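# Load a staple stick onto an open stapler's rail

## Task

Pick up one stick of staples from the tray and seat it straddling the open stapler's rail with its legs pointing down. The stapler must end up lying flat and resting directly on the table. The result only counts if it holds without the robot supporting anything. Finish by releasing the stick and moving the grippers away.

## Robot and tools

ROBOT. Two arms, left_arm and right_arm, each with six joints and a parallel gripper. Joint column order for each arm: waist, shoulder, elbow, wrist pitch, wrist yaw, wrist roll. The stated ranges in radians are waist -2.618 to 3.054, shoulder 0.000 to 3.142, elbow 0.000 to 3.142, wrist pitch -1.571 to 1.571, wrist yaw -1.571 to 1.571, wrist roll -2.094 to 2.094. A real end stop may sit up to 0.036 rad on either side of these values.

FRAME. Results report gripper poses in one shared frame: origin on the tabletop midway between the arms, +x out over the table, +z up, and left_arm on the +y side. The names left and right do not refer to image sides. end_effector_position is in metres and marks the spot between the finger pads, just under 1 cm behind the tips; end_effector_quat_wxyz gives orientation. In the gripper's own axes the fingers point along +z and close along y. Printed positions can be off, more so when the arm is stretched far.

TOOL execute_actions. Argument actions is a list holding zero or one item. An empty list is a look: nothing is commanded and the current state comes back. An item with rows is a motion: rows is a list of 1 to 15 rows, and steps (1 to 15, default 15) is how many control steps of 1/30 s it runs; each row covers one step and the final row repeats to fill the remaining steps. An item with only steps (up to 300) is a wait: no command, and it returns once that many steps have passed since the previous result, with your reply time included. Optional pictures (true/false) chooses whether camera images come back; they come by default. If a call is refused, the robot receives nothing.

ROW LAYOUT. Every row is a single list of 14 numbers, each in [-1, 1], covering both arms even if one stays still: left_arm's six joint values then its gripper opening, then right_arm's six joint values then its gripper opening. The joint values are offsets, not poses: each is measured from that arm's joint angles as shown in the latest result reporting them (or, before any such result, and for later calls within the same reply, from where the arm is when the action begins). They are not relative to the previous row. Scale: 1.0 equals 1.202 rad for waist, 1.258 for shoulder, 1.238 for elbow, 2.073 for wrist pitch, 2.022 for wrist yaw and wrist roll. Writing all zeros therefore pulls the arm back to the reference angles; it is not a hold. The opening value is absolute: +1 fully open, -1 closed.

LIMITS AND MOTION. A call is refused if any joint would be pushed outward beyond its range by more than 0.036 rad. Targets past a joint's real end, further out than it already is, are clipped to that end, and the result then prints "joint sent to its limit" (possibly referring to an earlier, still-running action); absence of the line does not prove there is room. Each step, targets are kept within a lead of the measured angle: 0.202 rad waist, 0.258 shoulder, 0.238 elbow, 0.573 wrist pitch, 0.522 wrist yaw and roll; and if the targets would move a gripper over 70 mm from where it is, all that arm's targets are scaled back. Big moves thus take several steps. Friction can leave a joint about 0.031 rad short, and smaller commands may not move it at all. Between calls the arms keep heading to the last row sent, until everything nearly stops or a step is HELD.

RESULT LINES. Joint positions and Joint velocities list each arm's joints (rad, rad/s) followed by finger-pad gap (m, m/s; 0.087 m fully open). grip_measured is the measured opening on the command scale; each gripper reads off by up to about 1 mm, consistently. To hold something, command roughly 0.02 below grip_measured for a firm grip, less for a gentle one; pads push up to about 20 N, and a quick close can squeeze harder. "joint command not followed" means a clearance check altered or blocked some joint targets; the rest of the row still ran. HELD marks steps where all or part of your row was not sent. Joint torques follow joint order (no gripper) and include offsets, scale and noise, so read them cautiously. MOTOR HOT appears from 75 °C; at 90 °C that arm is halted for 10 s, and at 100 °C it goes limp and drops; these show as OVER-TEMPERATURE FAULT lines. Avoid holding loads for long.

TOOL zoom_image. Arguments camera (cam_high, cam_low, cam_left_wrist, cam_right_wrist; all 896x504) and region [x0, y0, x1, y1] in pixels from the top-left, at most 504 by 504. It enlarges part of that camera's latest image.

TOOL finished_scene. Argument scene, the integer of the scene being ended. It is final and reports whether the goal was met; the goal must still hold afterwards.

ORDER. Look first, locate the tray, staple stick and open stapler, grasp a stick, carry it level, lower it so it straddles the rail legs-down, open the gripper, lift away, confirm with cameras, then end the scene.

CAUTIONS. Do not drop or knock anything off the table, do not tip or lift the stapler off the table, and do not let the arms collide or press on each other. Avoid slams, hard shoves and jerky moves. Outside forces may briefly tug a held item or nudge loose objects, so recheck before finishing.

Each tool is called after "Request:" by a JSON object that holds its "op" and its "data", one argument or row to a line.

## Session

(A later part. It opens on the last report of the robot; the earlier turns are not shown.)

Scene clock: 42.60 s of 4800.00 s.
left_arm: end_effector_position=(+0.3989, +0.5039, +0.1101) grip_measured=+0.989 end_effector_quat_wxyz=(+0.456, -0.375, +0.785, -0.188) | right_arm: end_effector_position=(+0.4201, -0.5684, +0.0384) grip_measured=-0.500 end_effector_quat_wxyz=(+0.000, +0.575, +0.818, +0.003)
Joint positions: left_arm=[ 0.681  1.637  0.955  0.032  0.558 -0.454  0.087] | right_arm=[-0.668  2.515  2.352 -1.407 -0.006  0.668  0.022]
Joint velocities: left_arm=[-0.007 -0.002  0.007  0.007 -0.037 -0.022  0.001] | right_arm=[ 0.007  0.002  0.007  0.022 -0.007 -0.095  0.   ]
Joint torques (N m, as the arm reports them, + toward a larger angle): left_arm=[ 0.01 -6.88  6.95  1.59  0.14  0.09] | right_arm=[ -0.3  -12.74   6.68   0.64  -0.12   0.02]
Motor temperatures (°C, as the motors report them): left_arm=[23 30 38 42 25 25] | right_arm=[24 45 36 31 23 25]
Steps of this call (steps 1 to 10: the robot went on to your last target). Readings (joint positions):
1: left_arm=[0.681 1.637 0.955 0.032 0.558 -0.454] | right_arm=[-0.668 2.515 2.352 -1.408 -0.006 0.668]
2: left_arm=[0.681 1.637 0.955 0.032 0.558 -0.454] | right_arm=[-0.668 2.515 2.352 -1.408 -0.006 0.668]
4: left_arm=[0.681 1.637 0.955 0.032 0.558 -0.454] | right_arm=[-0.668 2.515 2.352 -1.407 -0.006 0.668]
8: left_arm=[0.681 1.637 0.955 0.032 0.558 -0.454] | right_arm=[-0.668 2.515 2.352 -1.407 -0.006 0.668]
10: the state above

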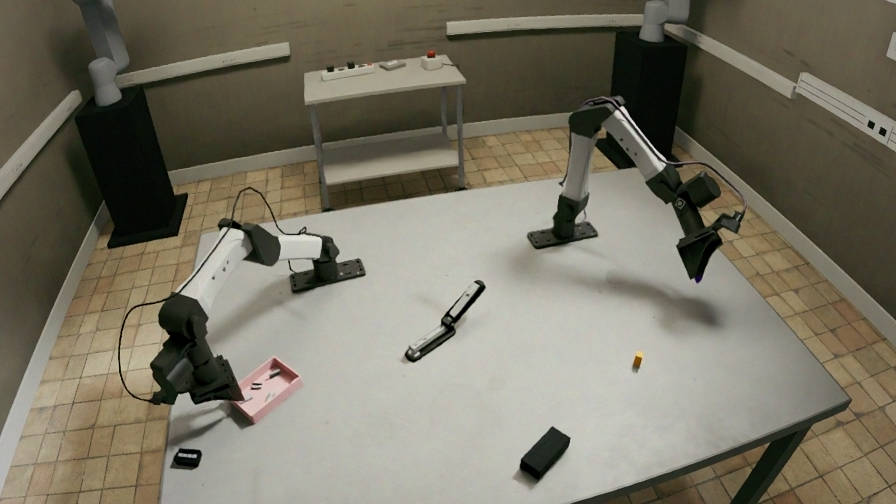

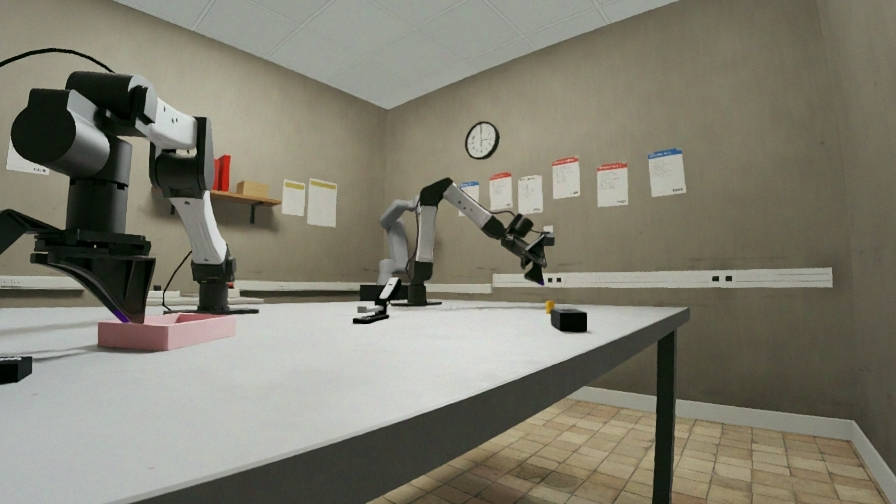

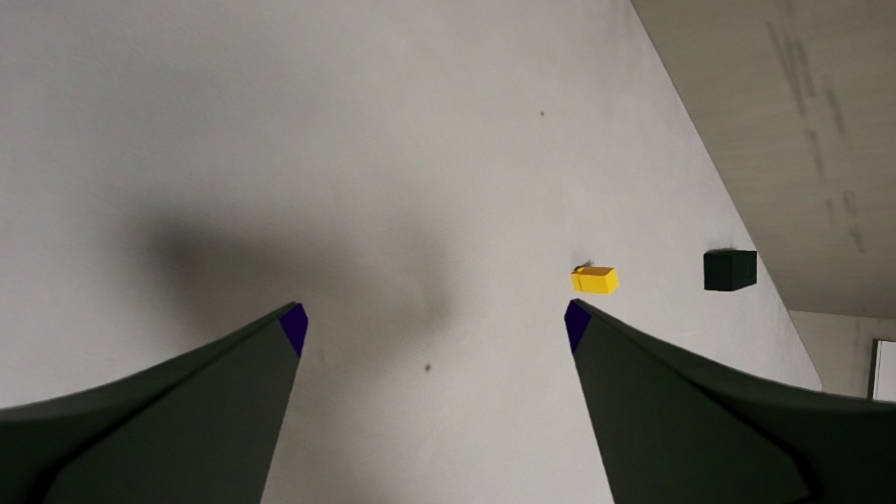

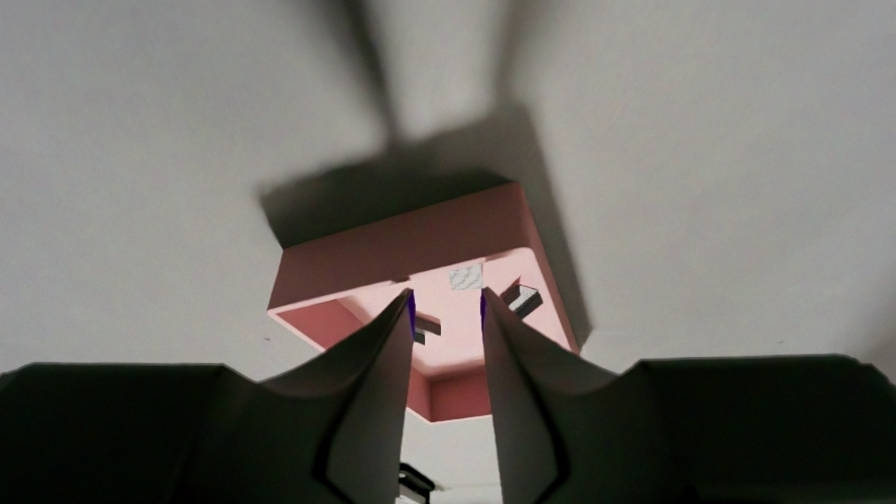

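Request:
{"op": "execute_actions", "data": {
  "actions": [
    {"rows":[[0,0,0,0,0,0,1,0,0,-0.07,0.01,0,0,-0.5]],"steps":15}
  ],
  "pictures": false
}}

Request:
{"op": "execute_actions", "data": {
  "actions": [
    {"steps":10}
  ]
}}

Scene clock: 47.43 s of 4800.00 s.
left_arm: end_effector_position=(+0.3989, +0.5039, +0.1101) grip_measured=+0.989 end_effector_quat_wxyz=(+0.456, -0.375, +0.785, -0.188) | right_arm: end_effector_position=(+0.4077, -0.5607, +0.0233) grip_measured=-0.500 end_effector_quat_wxyz=(-0.030, +0.574, +0.818, +0.001)
Joint positions: left_arm=[ 0.681  1.637  0.955  0.032  0.558 -0.454  0.087] | right_arm=[-0.668  2.515  2.282 -1.398 -0.006  0.668  0.022]
Joint velocities: left_arm=[ 0.007  0.012  0.007  0.022  0.007 -0.037 -0.   ] | right_arm=[-0.007  0.022 -0.012  0.007 -0.037  0.022 -0.001]
Joint torques (N m, as the arm reports them, + toward a larger angle): left_arm=[ 0.04 -6.83  6.92  1.6   0.12  0.09] | right_arm=[ -0.29 -12.63   5.13   0.42  -0.12   0.03]
Motor temperatures (°C, as the motors report them): left_arm=[23 31 39 43 25 25] | right_arm=[24 46 36 31 23 25]
Steps of this call (steps 1 to 15: the robot went on to your last target; steps 16 to 90: nothing new was sent; then 1.33 s passed at rest; steps 91 to 105: all 15 steps of this action). Readings (joint positions):
91: left_arm=[0.681 1.637 0.955 0.032 0.558 -0.454] | right_arm=[-0.668 2.514 2.340 -1.401 -0.006 0.668]
92: left_arm=[0.681 1.637 0.955 0.032 0.558 -0.454] | right_arm=[-0.668 2.512 2.325 -1.398 -0.006 0.668]
94: left_arm=[0.681 1.637 0.955 0.032 0.558 -0.454] | right_arm=[-0.668 2.513 2.296 -1.398 -0.006 0.668]
98: left_arm=[0.681 1.637 0.955 0.032 0.558 -0.454] | right_arm=[-0.668 2.515 2.282 -1.398 -0.006 0.668]
105: the state above

Scene clock: 47.77 s of 4800.00 s.
left_arm: end_effector_position=(+0.3989, +0.5039, +0.1101) grip_measured=+0.989 end_effector_quat_wxyz=(+0.456, -0.375, +0.785, -0.188) | right_arm: end_effector_position=(+0.4077, -0.5607, +0.0233) grip_measured=-0.500 end_effector_quat_wxyz=(-0.030, +0.574, +0.818, +0.001)
Joint positions: left_arm=[ 0.681  1.637  0.955  0.032  0.558 -0.454  0.087] | right_arm=[-0.668  2.515  2.282 -1.398 -0.006  0.668  0.022]
Joint velocities: left_arm=[-0.007 -0.012 -0.002 -0.081 -0.007 -0.095  0.002] | right_arm=[-0.002 -0.007  0.002  0.007  0.037 -0.095 -0.   ]
Joint torques (N m, as the arm reports them, + toward a larger angle): left_arm=[ 0.01 -6.88  6.97  1.6   0.1   0.08] | right_arm=[ -0.28 -12.61   5.19   0.42  -0.12   0.03]
Motor temperatures (°C, as the motors report them): left_arm=[23 31 39 43 25 25] | right_arm=[24 46 36 31 23 25]
Steps of this call (steps 1 to 10: the robot went on to your last target). Readings (joint positions):
1: left_arm=[0.681 1.637 0.955 0.032 0.558 -0.454] | right_arm=[-0.668 2.515 2.282 -1.398 -0.006 0.668]
2: left_arm=[0.681 1.637 0.955 0.032 0.558 -0.454] | right_arm=[-0.668 2.515 2.282 -1.398 -0.006 0.668]
4: left_arm=[0.681 1.637 0.955 0.032 0.558 -0.454] | right_arm=[-0.668 2.515 2.282 -1.398 -0.006 0.668]
8: left_arm=[0.681 1.637 0.955 0.032 0.558 -0.454] | right_arm=[-0.668 2.515 2.282 -1.398 -0.006 0.668]
10: the state above

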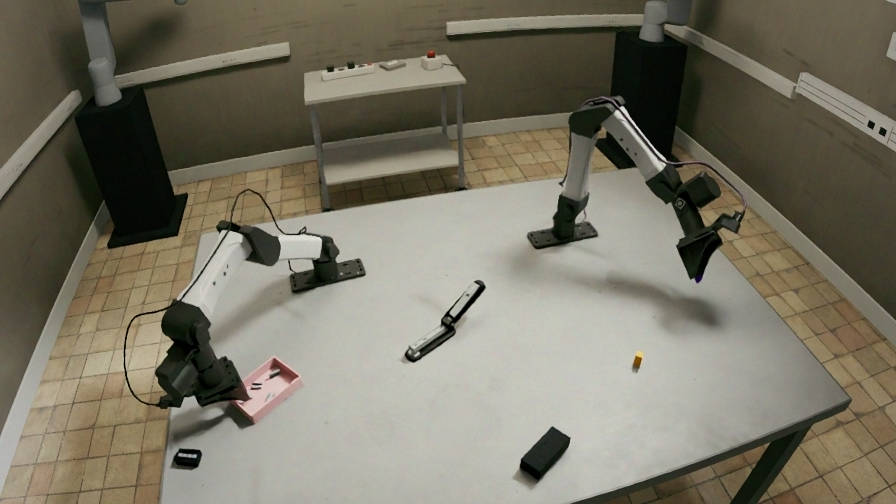

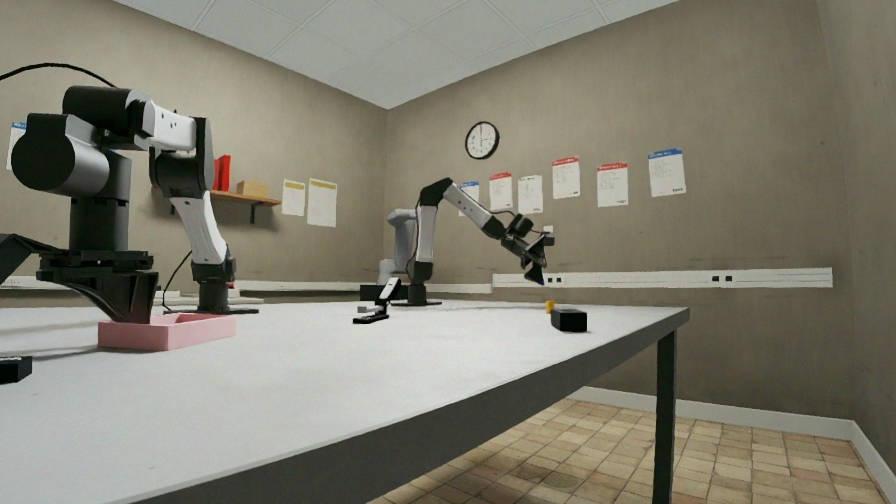

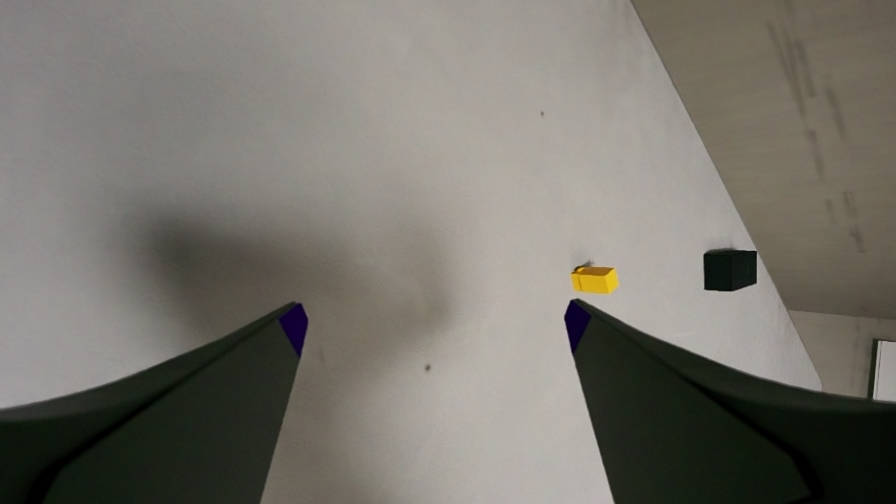

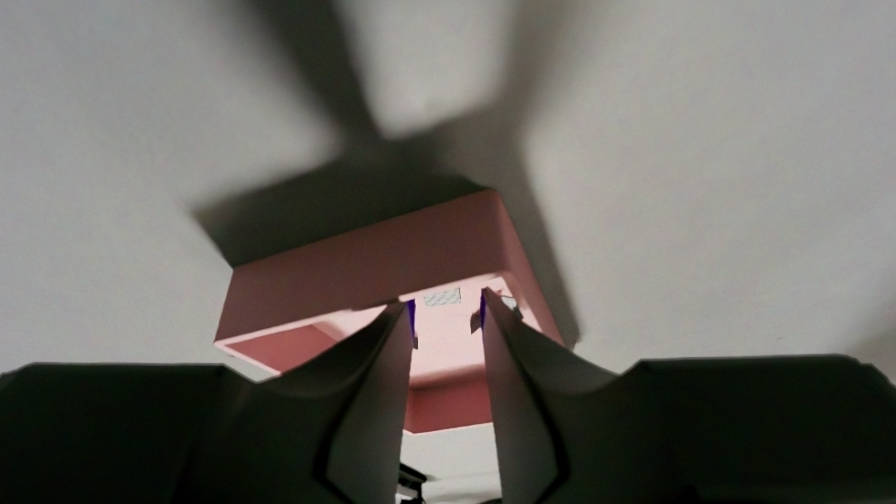

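Request:
{"op": "execute_actions", "data": {
  "actions": [
    {"rows":[[0,0,0,0,0,0,1,-0.014,0.035,0,0.035,0,0,-0.5]],"steps":15}
  ],
  "pictures": false
}}

Request:
{"op": "execute_actions", "data": {
  "actions": [
    {"steps":10}
  ]
}}

Scene clock: 52.97 s of 4800.00 s.
left_arm: end_effector_position=(+0.3989, +0.5039, +0.1101) grip_measured=+0.989 end_effector_quat_wxyz=(+0.456, -0.375, +0.785, -0.188) | right_arm: end_effector_position=(+0.4102, -0.5627, +0.0203) grip_measured=-0.500 end_effector_quat_wxyz=(-0.027, +0.577, +0.816, +0.008)
Joint positions: left_arm=[ 0.681  1.637  0.955  0.032  0.558 -0.454  0.087] | right_arm=[-0.674  2.521  2.282 -1.384 -0.019  0.668  0.022]
Joint velocities: left_arm=[ 0.002 -0.012  0.007 -0.051 -0.066  0.022  0.001] | right_arm=[-0.007 -0.022 -0.007 -0.051  0.007 -0.037  0.   ]
Joint torques (N m, as the arm reports them, + toward a larger angle): left_arm=[-0.06 -6.85  6.96  1.6   0.12  0.08] | right_arm=[-1.17 -9.87  6.56  0.97  0.    0.02]
Motor temperatures (°C, as the motors report them): left_arm=[23 31 39 43 25 25] | right_arm=[24 46 36 31 23 25]
Steps of this call (steps 1 to 15: the robot went on to your last target; steps 16 to 90: nothing new was sent; then 1.70 s passed at rest; steps 91 to 105: all 15 steps of this action). Readings (joint positions):
91: left_arm=[0.681 1.637 0.955 0.032 0.558 -0.454] | right_arm=[-0.668 2.517 2.282 -1.394 -0.006 0.668]
92: left_arm=[0.681 1.637 0.955 0.032 0.558 -0.454] | right_arm=[-0.669 2.520 2.282 -1.386 -0.007 0.668]
94: left_arm=[0.681 1.637 0.955 0.032 0.558 -0.454] | right_arm=[-0.672 2.521 2.282 -1.384 -0.013 0.668]
98: left_arm=[0.681 1.637 0.955 0.032 0.558 -0.454] | right_arm=[-0.674 2.521 2.282 -1.384 -0.018 0.668]
105: the state above

Scene clock: 53.30 s of 4800.00 s.
left_arm: end_effector_position=(+0.3989, +0.5039, +0.1101) grip_measured=+0.989 end_effector_quat_wxyz=(+0.456, -0.375, +0.785, -0.188) | right_arm: end_effector_position=(+0.4102, -0.5627, +0.0203) grip_measured=-0.500 end_effector_quat_wxyz=(-0.027, +0.577, +0.816, +0.008)
Joint positions: left_arm=[ 0.681  1.637  0.955  0.032  0.558 -0.454  0.087] | right_arm=[-0.674  2.521  2.282 -1.384 -0.019  0.668  0.022]
Joint velocities: left_arm=[-0.002  0.002 -0.007 -0.007 -0.022 -0.007  0.   ] | right_arm=[-0.007 -0.002  0.012  0.022  0.022 -0.037 -0.   ]
Joint torques (N m, as the arm reports them, + toward a larger angle): left_arm=[ 0.01 -6.93  7.    1.61  0.11  0.1 ] | right_arm=[-1.18 -9.81  6.6   0.96  0.    0.02]
Motor temperatures (°C, as the motors report them): left_arm=[23 31 39 43 25 25] | right_arm=[24 46 36 31 23 25]
Steps of this call (steps 1 to 10: the robot went on to your last target). Readings (joint positions):
1: left_arm=[0.681 1.637 0.955 0.032 0.558 -0.454] | right_arm=[-0.674 2.521 2.282 -1.384 -0.019 0.668]
2: left_arm=[0.681 1.637 0.955 0.032 0.558 -0.454] | right_arm=[-0.674 2.521 2.282 -1.384 -0.019 0.668]
4: left_arm=[0.681 1.637 0.955 0.032 0.558 -0.454] | right_arm=[-0.674 2.521 2.282 -1.384 -0.019 0.668]
8: left_arm=[0.681 1.637 0.955 0.032 0.558 -0.454] | right_arm=[-0.674 2.521 2.282 -1.384 -0.019 0.668]
10: the state above

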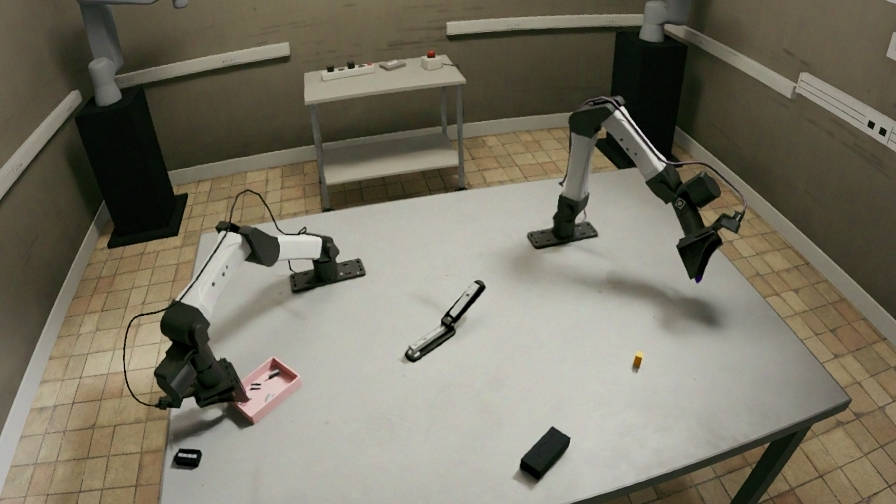

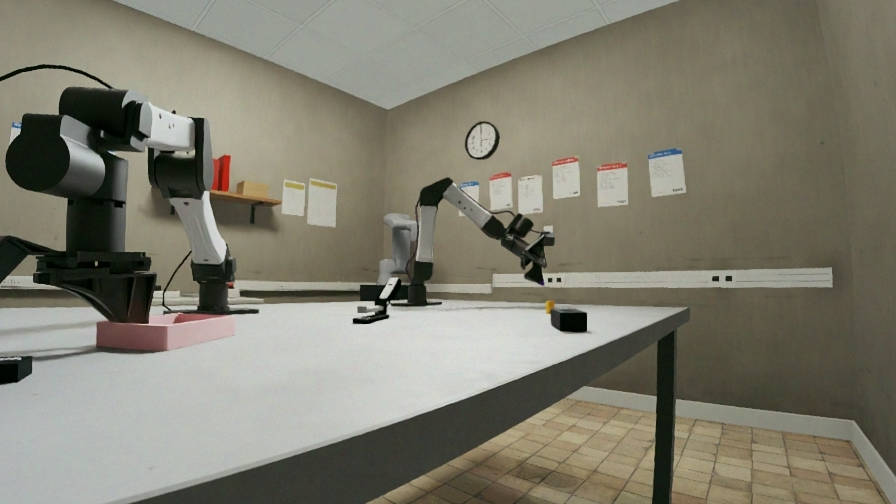

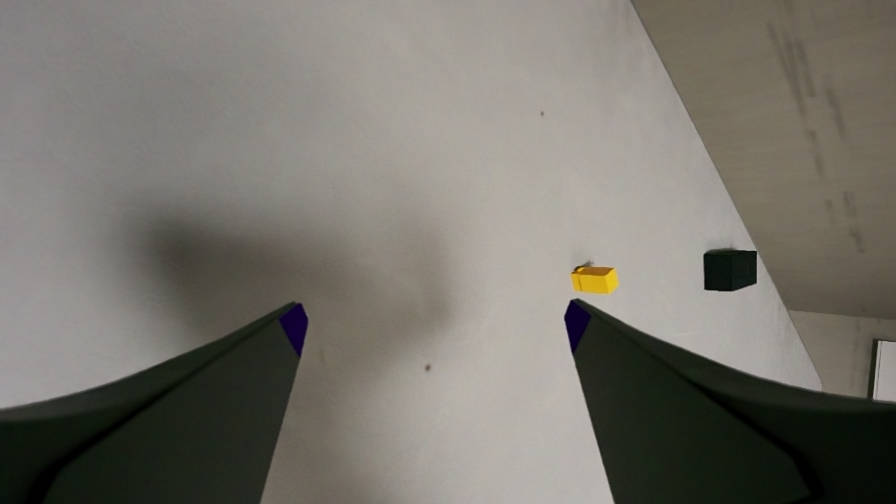

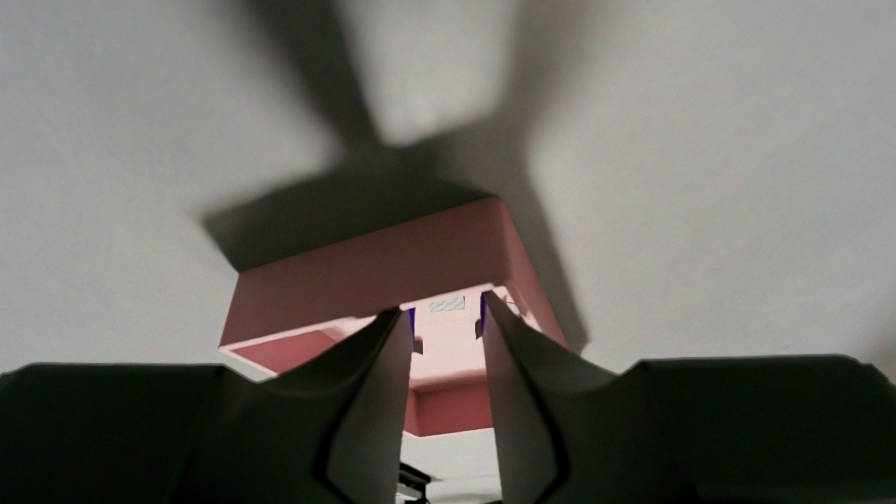

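Request:
{"op": "execute_actions", "data": {
  "actions": [
    {"rows":[[0,0,0,0,0,0,1,0,0,0,0,0,0,-0.85]],"steps":15}
  ],
  "pictures": false
}}

Scene clock: 57.80 s of 4800.00 s.
left_arm: end_effector_position=(+0.3989, +0.5039, +0.1101) grip_measured=+0.989 end_effector_quat_wxyz=(+0.456, -0.375, +0.785, -0.188) | right_arm: end_effector_position=(+0.4108, -0.5619, +0.0211) grip_measured=-0.850 end_effector_quat_wxyz=(-0.026, +0.577, +0.816, +0.011)
Joint positions: left_arm=[ 0.681  1.637  0.955  0.032  0.558 -0.454  0.087] | right_arm=[-0.674  2.52   2.282 -1.384 -0.024  0.668  0.007]
Joint velocities: left_arm=[-0.007 -0.007  0.012 -0.007 -0.022 -0.007 -0.   ] | right_arm=[-0.002 -0.002 -0.007 -0.066 -0.051 -0.037  0.001]
Joint torques (N m, as the arm reports them, + toward a larger angle): left_arm=[ 0.01 -6.92  6.91  1.6   0.14  0.1 ] | right_arm=[ -0.29 -12.63   6.62   0.31  -0.08   0.02]
Motor temperatures (°C, as the motors report them): left_arm=[23 31 39 43 25 25] | right_arm=[24 46 36 31 23 25]
Steps of this call (steps 1 to 15: the robot went on to your last target; steps 16 to 90: nothing new was sent; then 1.00 s passed at rest; steps 91 to 105: all 15 steps of this action). Readings (joint positions):
91: left_arm=[0.681 1.637 0.955 0.032 0.558 -0.454] | right_arm=[-0.674 2.521 2.282 -1.384 -0.020 0.668]
92: left_arm=[0.681 1.637 0.955 0.032 0.558 -0.454] | right_arm=[-0.674 2.521 2.282 -1.385 -0.023 0.668]
94: left_arm=[0.681 1.637 0.955 0.032 0.558 -0.454] | right_arm=[-0.674 2.520 2.282 -1.384 -0.024 0.668]
98: left_arm=[0.681 1.637 0.955 0.032 0.558 -0.454] | right_arm=[-0.674 2.520 2.282 -1.384 -0.024 0.668]
105: the state above

Request:
{"op": "execute_actions", "data": {
  "actions": [
    {"rows":[[0,0,0,0,0,0,1,0,-0.1,0,0,0,0,-0.85],[0,0,0,0,0,0,1,0,-0.1,0,0,0,0,-0.85],[0,0,0,0,0,0,1,0,-0.1,0,0,0,0,-0.85],[0,0,0,0,0,0,1,0,-0.1,0,0,0,0,-0.85],[0,0,0,0,0,0,1,0,-0.1,0,0,0,0,-0.85],[0,0,0,0,0,0,1,0.1,-0.24,-0.29,0.04,0.012,-1,-0.4]],"steps":15}
  ],
  "pictures": false
}}

Request:
{"op": "execute_actions", "data": {
  "actions": [
    {"steps":25}
  ],
  "pictures": false
}}

Request:
{"op": "execute_actions", "data": {
  "actions": [
    {"rows":[[0,0,0,0,0,0,1,0,0,0,0,0,-0.36,-0.4]],"steps":15}
  ],
  "pictures": false
}}

Request:
{"op": "execute_actions", "data": {
  "actions": [
    {"steps":10}
  ]
}}

Scene clock: 71.23 s of 4800.00 s.
left_arm: end_effector_position=(+0.3989, +0.5039, +0.1101) grip_measured=+0.989 end_effector_quat_wxyz=(+0.456, -0.375, +0.785, -0.188) | right_arm: end_effector_position=(+0.3667, -0.5194, +0.0686) grip_measured=-0.400 end_effector_quat_wxyz=(-0.012, +0.058, +0.998, +0.008)
Joint positions: left_arm=[ 0.681  1.637  0.955  0.032  0.558 -0.454  0.087] | right_arm=[-0.533  2.213  1.942 -1.327 -0.007 -0.306  0.026]
Joint velocities: left_arm=[-0.002 -0.017 -0.002 -0.051 -0.022 -0.007  0.001] | right_arm=[-0.095 -0.012 -0.046 -0.081  0.007 -2.864  0.001]
Joint torques (N m, as the arm reports them, + toward a larger angle): left_arm=[-0.11 -6.97  7.03  1.59  0.13  0.09] | right_arm=[ -1.41 -10.62   5.22   0.66  -0.11  -0.02]
Motor temperatures (°C, as the motors report them): left_arm=[23 32 40 43 25 25] | right_arm=[24 48 36 30 23 25]
Steps of this call (steps 1 to 15: the robot went on to your last target; steps 16 to 90: nothing new was sent; then 9.93 s passed at rest; steps 91 to 105: all 15 steps of this action). Readings (joint positions):
91: left_arm=[0.681 1.637 0.955 0.032 0.558 -0.454] | right_arm=[-0.674 2.510 2.280 -1.384 -0.024 0.668]
92: left_arm=[0.681 1.637 0.955 0.032 0.558 -0.454] | right_arm=[-0.674 2.497 2.278 -1.385 -0.024 0.668]
94: left_arm=[0.681 1.637 0.955 0.032 0.558 -0.454] | right_arm=[-0.674 2.459 2.278 -1.385 -0.024 0.668]
98: left_arm=[0.681 1.637 0.955 0.032 0.558 -0.454] | right_arm=[-0.627 2.276 2.070 -1.328 -0.005 0.390]
105: the state above

Scene clock: 72.07 s of 4800.00 s.
left_arm: end_effector_position=(+0.3989, +0.5039, +0.1101) grip_measured=+0.989 end_effector_quat_wxyz=(+0.456, -0.375, +0.785, -0.188) | right_arm: end_effector_position=(+0.3807, -0.5634, +0.0674) grip_measured=-0.400 end_effector_quat_wxyz=(-0.005, -0.436, +0.900, +0.011)
Joint positions: left_arm=[ 0.681  1.637  0.955  0.032  0.558 -0.454  0.087] | right_arm=[-0.548  2.213  1.942 -1.322 -0.006 -1.339  0.026]
Joint velocities: left_arm=[-0.017  0.007 -0.002 -0.051  0.007 -0.007  0.   ] | right_arm=[-0.012 -0.007 -0.017  0.007 -0.037 -0.051 -0.001]
Joint torques (N m, as the arm reports them, + toward a larger angle): left_arm=[-0.11 -6.91  6.95  1.61  0.11  0.06] | right_arm=[ -0.7  -10.59   5.     0.55  -0.17  -0.07]
Motor temperatures (°C, as the motors report them): left_arm=[23 32 40 43 25 25] | right_arm=[24 48 36 30 23 25]
Steps of this call (steps 1 to 25: the robot went on to your last target). Readings (joint positions):
1: left_arm=[0.681 1.637 0.955 0.032 0.558 -0.454] | right_arm=[-0.537 2.213 1.942 -1.327 -0.007 -0.405]
2: left_arm=[0.681 1.637 0.955 0.032 0.558 -0.454] | right_arm=[-0.541 2.213 1.942 -1.326 -0.007 -0.504]
4: left_arm=[0.681 1.637 0.955 0.032 0.558 -0.454] | right_arm=[-0.546 2.213 1.942 -1.323 -0.006 -0.702]
8: left_arm=[0.681 1.637 0.955 0.032 0.558 -0.454] | right_arm=[-0.548 2.213 1.942 -1.322 -0.006 -1.060]
25: the state above

Scene clock: 72.57 s of 4800.00 s.
left_arm: end_effector_position=(+0.3989, +0.5039, +0.1101) grip_measured=+0.989 end_effector_quat_wxyz=(+0.456, -0.375, +0.785, -0.188) | right_arm: end_effector_position=(+0.4075, -0.5723, +0.0668) grip_measured=-0.400 end_effector_quat_wxyz=(-0.001, -0.714, +0.700, +0.011)
Joint positions: left_arm=[ 0.681  1.637  0.955  0.032  0.558 -0.454  0.087] | right_arm=[-0.548  2.213  1.942 -1.321 -0.006 -2.029  0.026]
Joint velocities: left_arm=[-0.007  0.017 -0.017  0.051  0.081 -0.022  0.001] | right_arm=[-0.002 -0.027 -0.012 -0.037 -0.007 -0.256 -0.   ]
Joint torques (N m, as the arm reports them, + toward a larger angle): left_arm=[ 0.07 -6.99  6.97  1.59  0.13  0.07] | right_arm=[ -0.29 -10.85   6.58   0.25  -0.23  -0.08]
Motor temperatures (°C, as the motors report them): left_arm=[23 32 40 43 25 25] | right_arm=[24 48 36 30 23 25]
Steps of this call (steps 1 to 15: all 15 steps of this action). Readings (joint positions):
1: left_arm=[0.681 1.637 0.955 0.032 0.558 -0.454] | right_arm=[-0.548 2.213 1.942 -1.321 -0.006 -1.420]
2: left_arm=[0.681 1.637 0.955 0.032 0.558 -0.454] | right_arm=[-0.548 2.213 1.942 -1.321 -0.006 -1.520]
4: left_arm=[0.681 1.637 0.955 0.032 0.558 -0.454] | right_arm=[-0.548 2.213 1.942 -1.321 -0.006 -1.706]
8: left_arm=[0.681 1.637 0.955 0.032 0.558 -0.454] | right_arm=[-0.548 2.213 1.942 -1.321 -0.006 -1.915]
15: the state above

Scene clock: 72.90 s of 4800.00 s.
left_arm: end_effector_position=(+0.3989, +0.5039, +0.1101) grip_measured=+0.989 end_effector_quat_wxyz=(+0.456, -0.375, +0.785, -0.188) | right_arm: end_effector_position=(+0.4086, -0.5723, +0.0668) grip_measured=-0.400 end_effector_quat_wxyz=(+0.001, +0.724, -0.690, -0.011)
Joint positions: left_arm=[ 0.681  1.637  0.955  0.032  0.558 -0.454  0.087] | right_arm=[-0.548  2.213  1.942 -1.321 -0.006 -2.055  0.026]
Joint velocities: left_arm=[ 0.002 -0.002  0.002  0.066  0.022 -0.037  0.001] | right_arm=[-0.002 -0.007 -0.007 -0.037 -0.037  0.007 -0.001]
Joint torques (N m, as the arm reports them, + toward a larger angle): left_arm=[ 0.01 -6.87  6.95  1.58  0.12  0.11] | right_arm=[ -0.3  -10.84   6.57   0.25  -0.22  -0.09]
Motor temperatures (°C, as the motors report them): left_arm=[23 32 40 43 25 25] | right_arm=[24 48 36 30 23 25]
Steps of this call (steps 1 to 10: the robot went on to your last target). Readings (joint positions):
1: left_arm=[0.681 1.637 0.955 0.032 0.558 -0.454] | right_arm=[-0.548 2.213 1.942 -1.321 -0.006 -2.035]
2: left_arm=[0.681 1.637 0.955 0.032 0.558 -0.454] | right_arm=[-0.548 2.213 1.942 -1.321 -0.006 -2.040]
4: left_arm=[0.681 1.637 0.955 0.032 0.558 -0.454] | right_arm=[-0.548 2.213 1.942 -1.321 -0.006 -2.047]
8: left_arm=[0.681 1.637 0.955 0.032 0.558 -0.454] | right_arm=[-0.548 2.213 1.942 -1.321 -0.006 -2.054]
10: the state above

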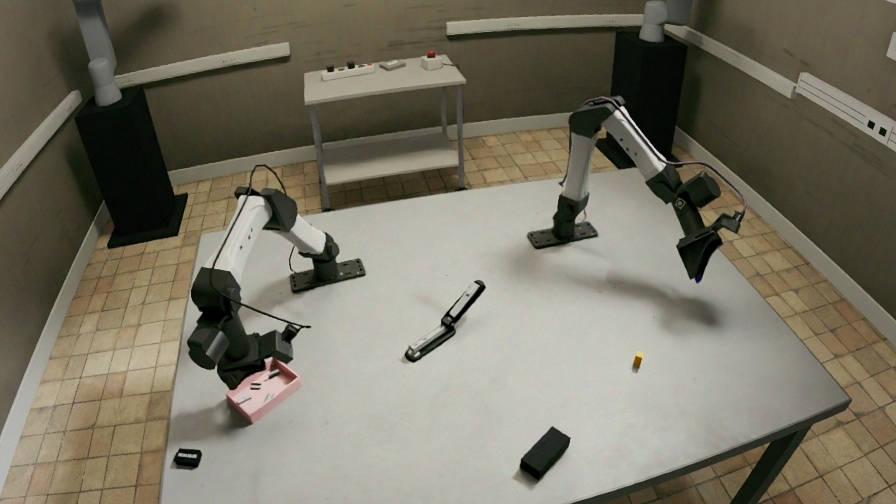

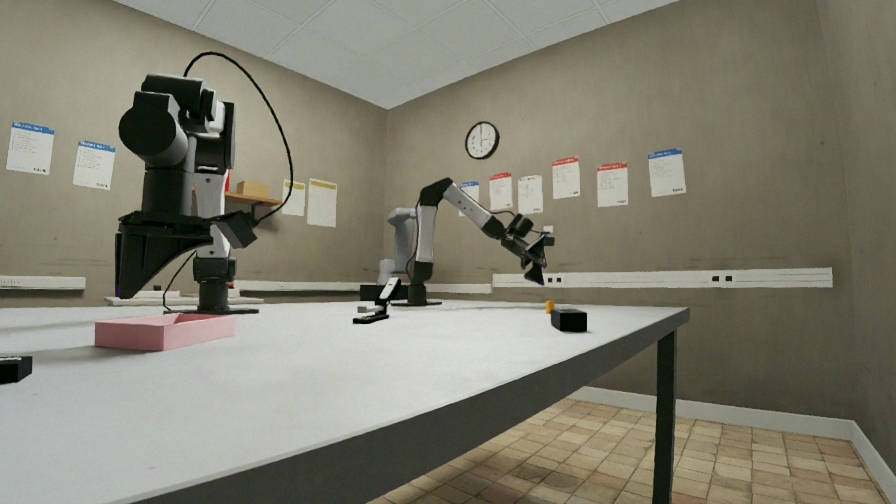

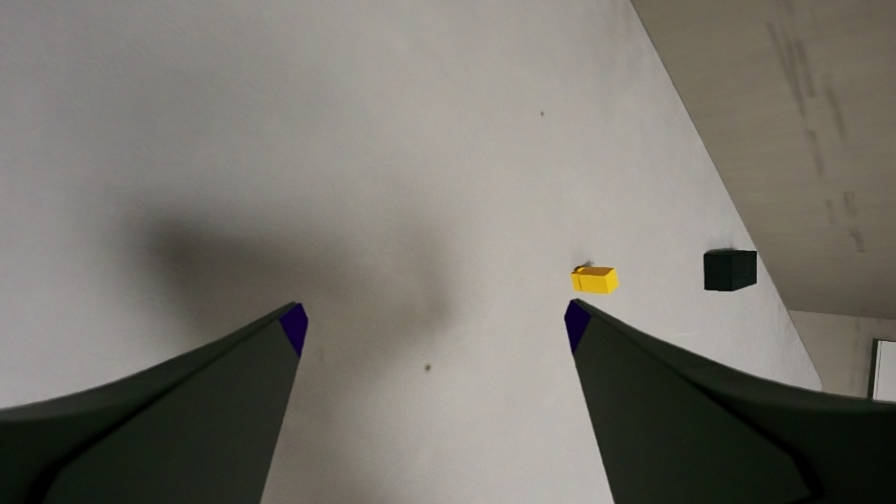

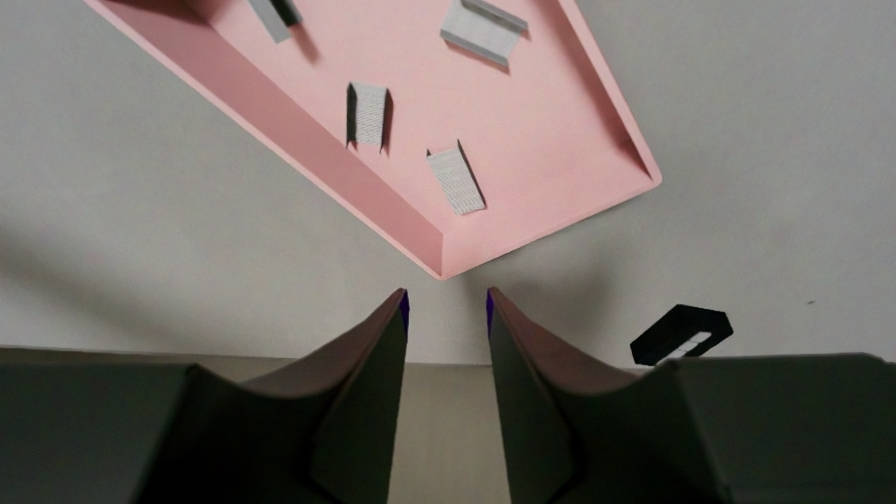

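Request:
{"op": "execute_actions", "data": {
  "actions": [
    {"rows":[[0,0,0,0,0,0,1,0.04,0.055,0,0.035,0,-0.02,-0.4]],"steps":15}
  ],
  "pictures": false
}}

Request:
{"op": "execute_actions", "data": {
  "actions": [
    {"steps":10}
  ]
}}

Scene clock: 77.83 s of 4800.00 s.
left_arm: end_effector_position=(+0.3989, +0.5039, +0.1101) grip_measured=+0.989 end_effector_quat_wxyz=(+0.456, -0.375, +0.785, -0.188) | right_arm: end_effector_position=(+0.4282, -0.5562, +0.0383) grip_measured=-0.400 end_effector_quat_wxyz=(+0.004, +0.751, -0.661, -0.019)
Joint positions: left_arm=[ 0.681  1.637  0.955  0.032  0.558 -0.454  0.087] | right_arm=[-0.499  2.281  1.942 -1.27  -0.005 -2.086  0.026]
Joint velocities: left_arm=[-0.017  0.002 -0.007  0.081  0.051 -0.022 -0.001] | right_arm=[ 0.002 -0.002 -0.002  0.095 -0.022 -0.037  0.   ]
Joint torques (N m, as the arm reports them, + toward a larger angle): left_arm=[-0.04 -6.94  7.02  1.59  0.1   0.08] | right_arm=[ -0.32 -11.09   6.48   0.4   -0.24  -0.08]
Motor temperatures (°C, as the motors report them): left_arm=[23 32 40 43 25 25] | right_arm=[24 48 37 30 23 25]
Steps of this call (steps 1 to 30: the robot went on to your last target; steps 31 to 100: nothing new was sent; then 1.10 s passed at rest; steps 101 to 115: all 15 steps of this action). Readings (joint positions):
101: left_arm=[0.681 1.637 0.955 0.032 0.558 -0.454] | right_arm=[-0.545 2.218 1.942 -1.318 -0.006 -2.063]
102: left_arm=[0.681 1.637 0.955 0.032 0.558 -0.454] | right_arm=[-0.539 2.225 1.942 -1.307 -0.005 -2.068]
104: left_arm=[0.681 1.637 0.955 0.032 0.558 -0.454] | right_arm=[-0.521 2.249 1.942 -1.291 -0.005 -2.075]
108: left_arm=[0.681 1.637 0.955 0.032 0.558 -0.454] | right_arm=[-0.499 2.280 1.942 -1.277 -0.005 -2.082]
115: the state above

Scene clock: 78.17 s of 4800.00 s.
left_arm: end_effector_position=(+0.3989, +0.5039, +0.1101) grip_measured=+0.989 end_effector_quat_wxyz=(+0.456, -0.375, +0.785, -0.188) | right_arm: end_effector_position=(+0.4285, -0.5564, +0.0383) grip_measured=-0.400 end_effector_quat_wxyz=(+0.004, +0.751, -0.660, -0.019)
Joint positions: left_arm=[ 0.681  1.637  0.955  0.032  0.558 -0.454  0.087] | right_arm=[-0.499  2.281  1.942 -1.269 -0.005 -2.087  0.026]
Joint velocities: left_arm=[-0.002 -0.002 -0.002 -0.051 -0.007  0.051 -0.001] | right_arm=[-0.007 -0.002 -0.017  0.081  0.022  0.007 -0.001]
Joint torques (N m, as the arm reports them, + toward a larger angle): left_arm=[-0.06 -6.83  7.02  1.59  0.1   0.09] | right_arm=[ -0.33 -11.15   6.52   0.44  -0.23  -0.08]
Motor temperatures (°C, as the motors report them): left_arm=[23 32 40 43 25 25] | right_arm=[24 48 37 30 23 25]
Steps of this call (steps 1 to 10: the robot went on to your last target). Readings (joint positions):
1: left_arm=[0.681 1.637 0.955 0.032 0.558 -0.454] | right_arm=[-0.499 2.281 1.942 -1.270 -0.005 -2.086]
2: left_arm=[0.681 1.637 0.955 0.032 0.558 -0.454] | right_arm=[-0.499 2.281 1.942 -1.270 -0.005 -2.087]
4: left_arm=[0.681 1.637 0.955 0.032 0.558 -0.454] | right_arm=[-0.499 2.281 1.942 -1.269 -0.005 -2.087]
8: left_arm=[0.681 1.637 0.955 0.032 0.558 -0.454] | right_arm=[-0.499 2.281 1.942 -1.269 -0.005 -2.087]
10: the state above

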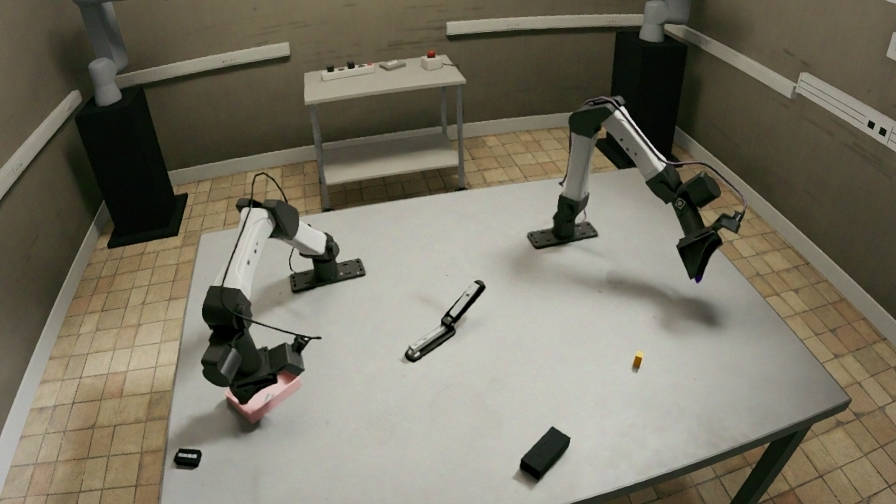

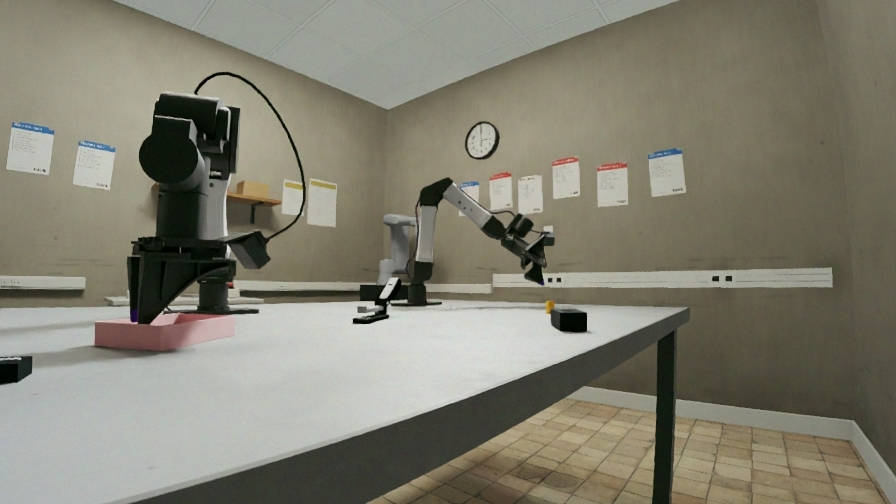

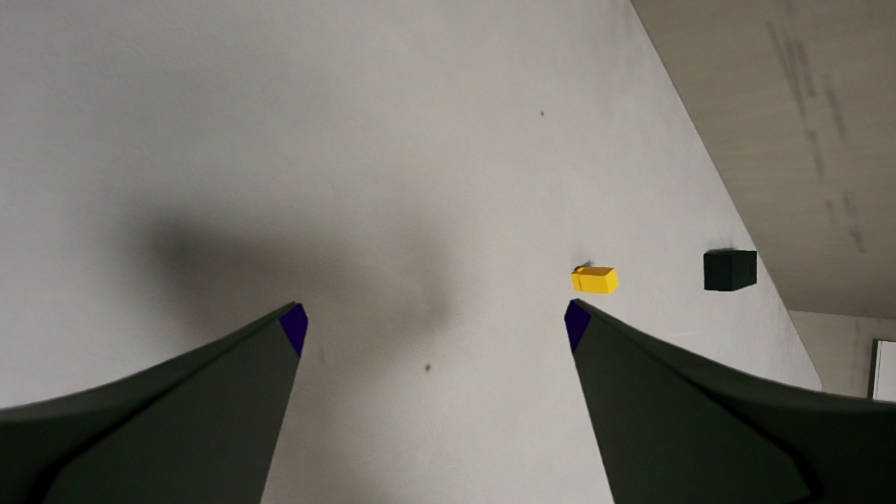

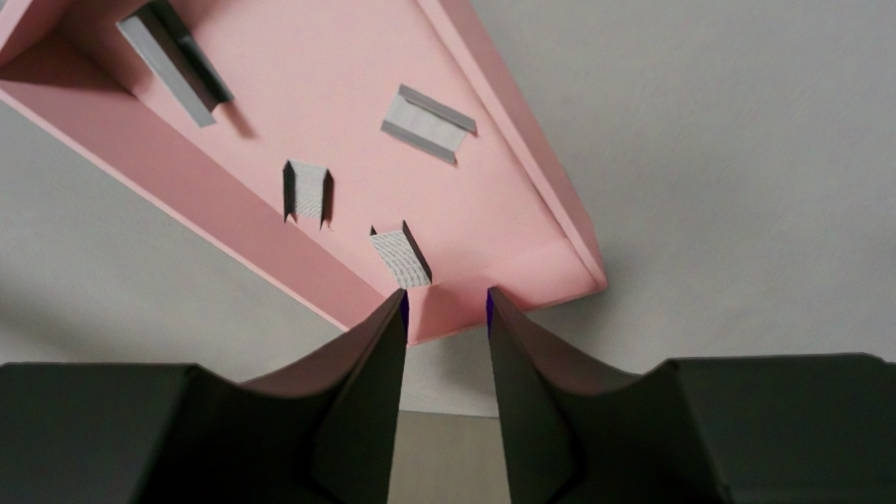

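Request:
{"op": "execute_actions", "data": {
  "actions": [
    {"rows":[[0,0,0,0,0,0,1,0,-0.04,-0.115,0.03,0,0,-0.4]],"steps":15}
  ],
  "pictures": false
}}

Request:
{"op": "execute_actions", "data": {
  "actions": [
    {"steps":10}
  ]
}}

Scene clock: 86.30 s of 4800.00 s.
left_arm: end_effector_position=(+0.3989, +0.5039, +0.1101) grip_measured=+0.989 end_effector_quat_wxyz=(+0.456, -0.375, +0.785, -0.188) | right_arm: end_effector_position=(+0.4067, -0.5474, +0.0186) grip_measured=-0.400 end_effector_quat_wxyz=(+0.013, +0.750, -0.660, -0.045)
Joint positions: left_arm=[ 0.681  1.637  0.955  0.032  0.558 -0.454  0.087] | right_arm=[-0.499  2.253  1.815 -1.228 -0.005 -2.087  0.026]
Joint velocities: left_arm=[-0.002  0.012  0.002  0.081 -0.022 -0.022  0.   ] | right_arm=[-0.012 -0.002 -0.007  0.007 -0.081 -0.007  0.   ]
Joint torques (N m, as the arm reports them, + toward a larger angle): left_arm=[ 0.07 -6.83  6.94  1.56  0.11  0.08] | right_arm=[ -0.3  -12.57   4.89   0.31  -0.22   0.01]
Motor temperatures (°C, as the motors report them): left_arm=[23 32 40 43 25 25] | right_arm=[24 48 37 30 23 25]
Steps of this call (steps 1 to 15: the robot went on to your last target; steps 16 to 90: nothing new was sent; then 4.63 s passed at rest; steps 91 to 105: all 15 steps of this action). Readings (joint positions):
91: left_arm=[0.681 1.637 0.955 0.032 0.558 -0.454] | right_arm=[-0.499 2.273 1.918 -1.250 -0.005 -2.087]
92: left_arm=[0.681 1.637 0.955 0.032 0.558 -0.454] | right_arm=[-0.499 2.260 1.882 -1.237 -0.005 -2.087]
94: left_arm=[0.681 1.637 0.955 0.032 0.558 -0.454] | right_arm=[-0.499 2.253 1.837 -1.237 -0.005 -2.087]
98: left_arm=[0.681 1.637 0.955 0.032 0.558 -0.454] | right_arm=[-0.499 2.253 1.815 -1.235 -0.005 -2.087]
105: the state above

Scene clock: 86.63 s of 4800.00 s.
left_arm: end_effector_position=(+0.3989, +0.5039, +0.1101) grip_measured=+0.989 end_effector_quat_wxyz=(+0.456, -0.375, +0.785, -0.188) | right_arm: end_effector_position=(+0.4071, -0.5476, +0.0186) grip_measured=-0.400 end_effector_quat_wxyz=(+0.013, +0.750, -0.660, -0.045)
Joint positions: left_arm=[ 0.681  1.637  0.955  0.032  0.558 -0.454  0.087] | right_arm=[-0.499  2.253  1.815 -1.226 -0.005 -2.087  0.026]
Joint velocities: left_arm=[ 0.012 -0.012 -0.012 -0.037  0.037 -0.022 -0.   ] | right_arm=[-0.017  0.007  0.002 -0.022  0.037  0.022  0.   ]
Joint torques (N m, as the arm reports them, + toward a larger angle): left_arm=[ 0.   -6.95  7.04  1.57  0.14  0.08] | right_arm=[ -0.31 -12.58   4.89   0.3   -0.22   0.01]
Motor temperatures (°C, as the motors report them): left_arm=[23 32 40 43 25 25] | right_arm=[24 48 37 30 23 25]
Steps of this call (steps 1 to 10: the robot went on to your last target). Readings (joint positions):
1: left_arm=[0.681 1.637 0.955 0.032 0.558 -0.454] | right_arm=[-0.499 2.253 1.815 -1.227 -0.005 -2.087]
2: left_arm=[0.681 1.637 0.955 0.032 0.558 -0.454] | right_arm=[-0.499 2.253 1.815 -1.227 -0.005 -2.087]
4: left_arm=[0.681 1.637 0.955 0.032 0.558 -0.454] | right_arm=[-0.499 2.253 1.815 -1.227 -0.005 -2.087]
8: left_arm=[0.681 1.637 0.955 0.032 0.558 -0.454] | right_arm=[-0.499 2.253 1.815 -1.226 -0.005 -2.087]
10: the state above

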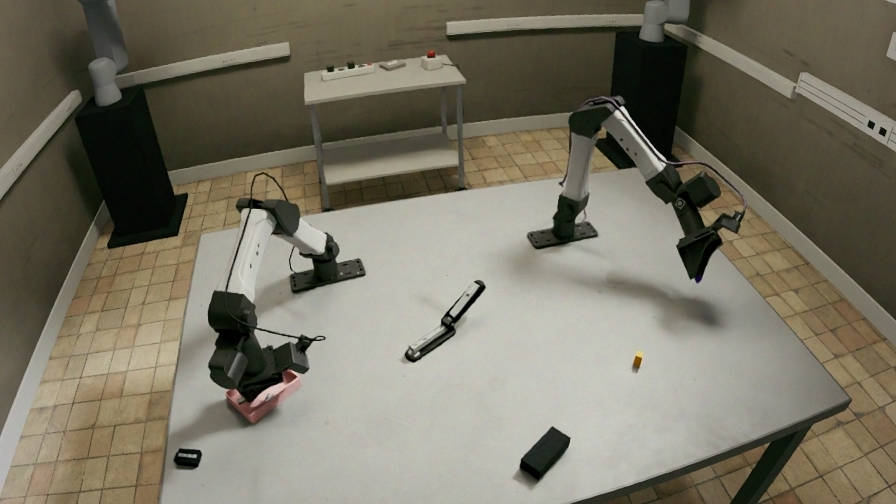

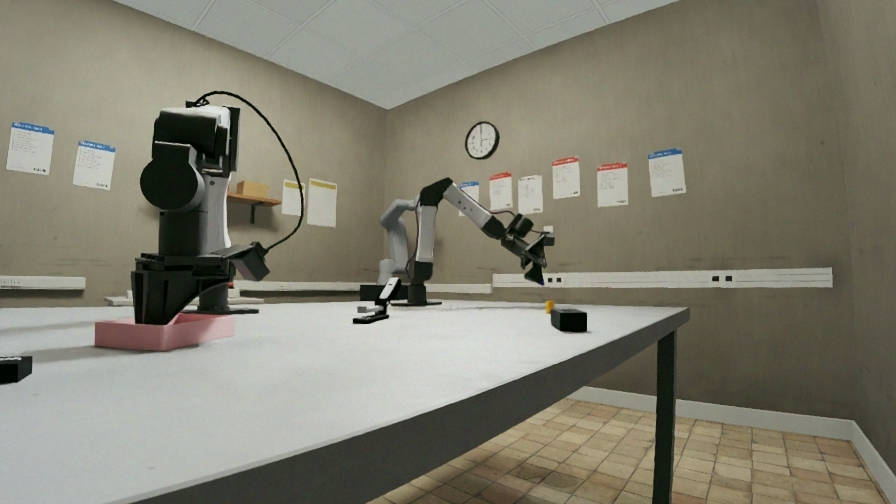

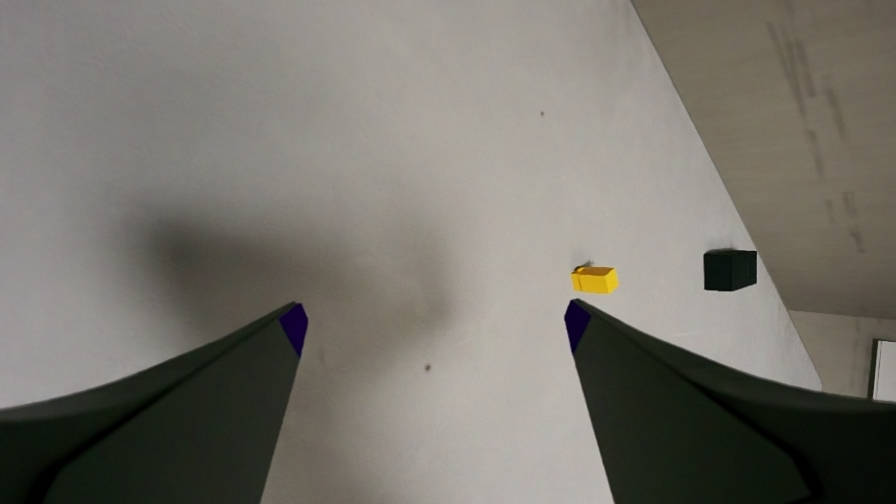

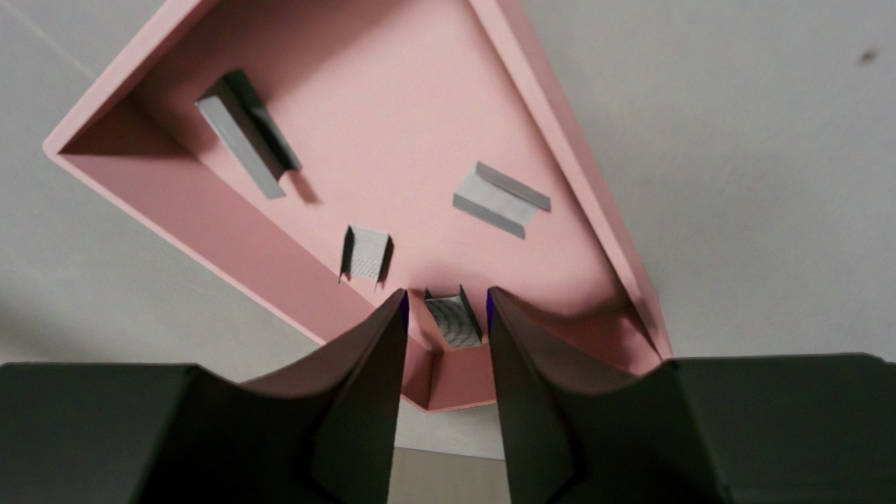

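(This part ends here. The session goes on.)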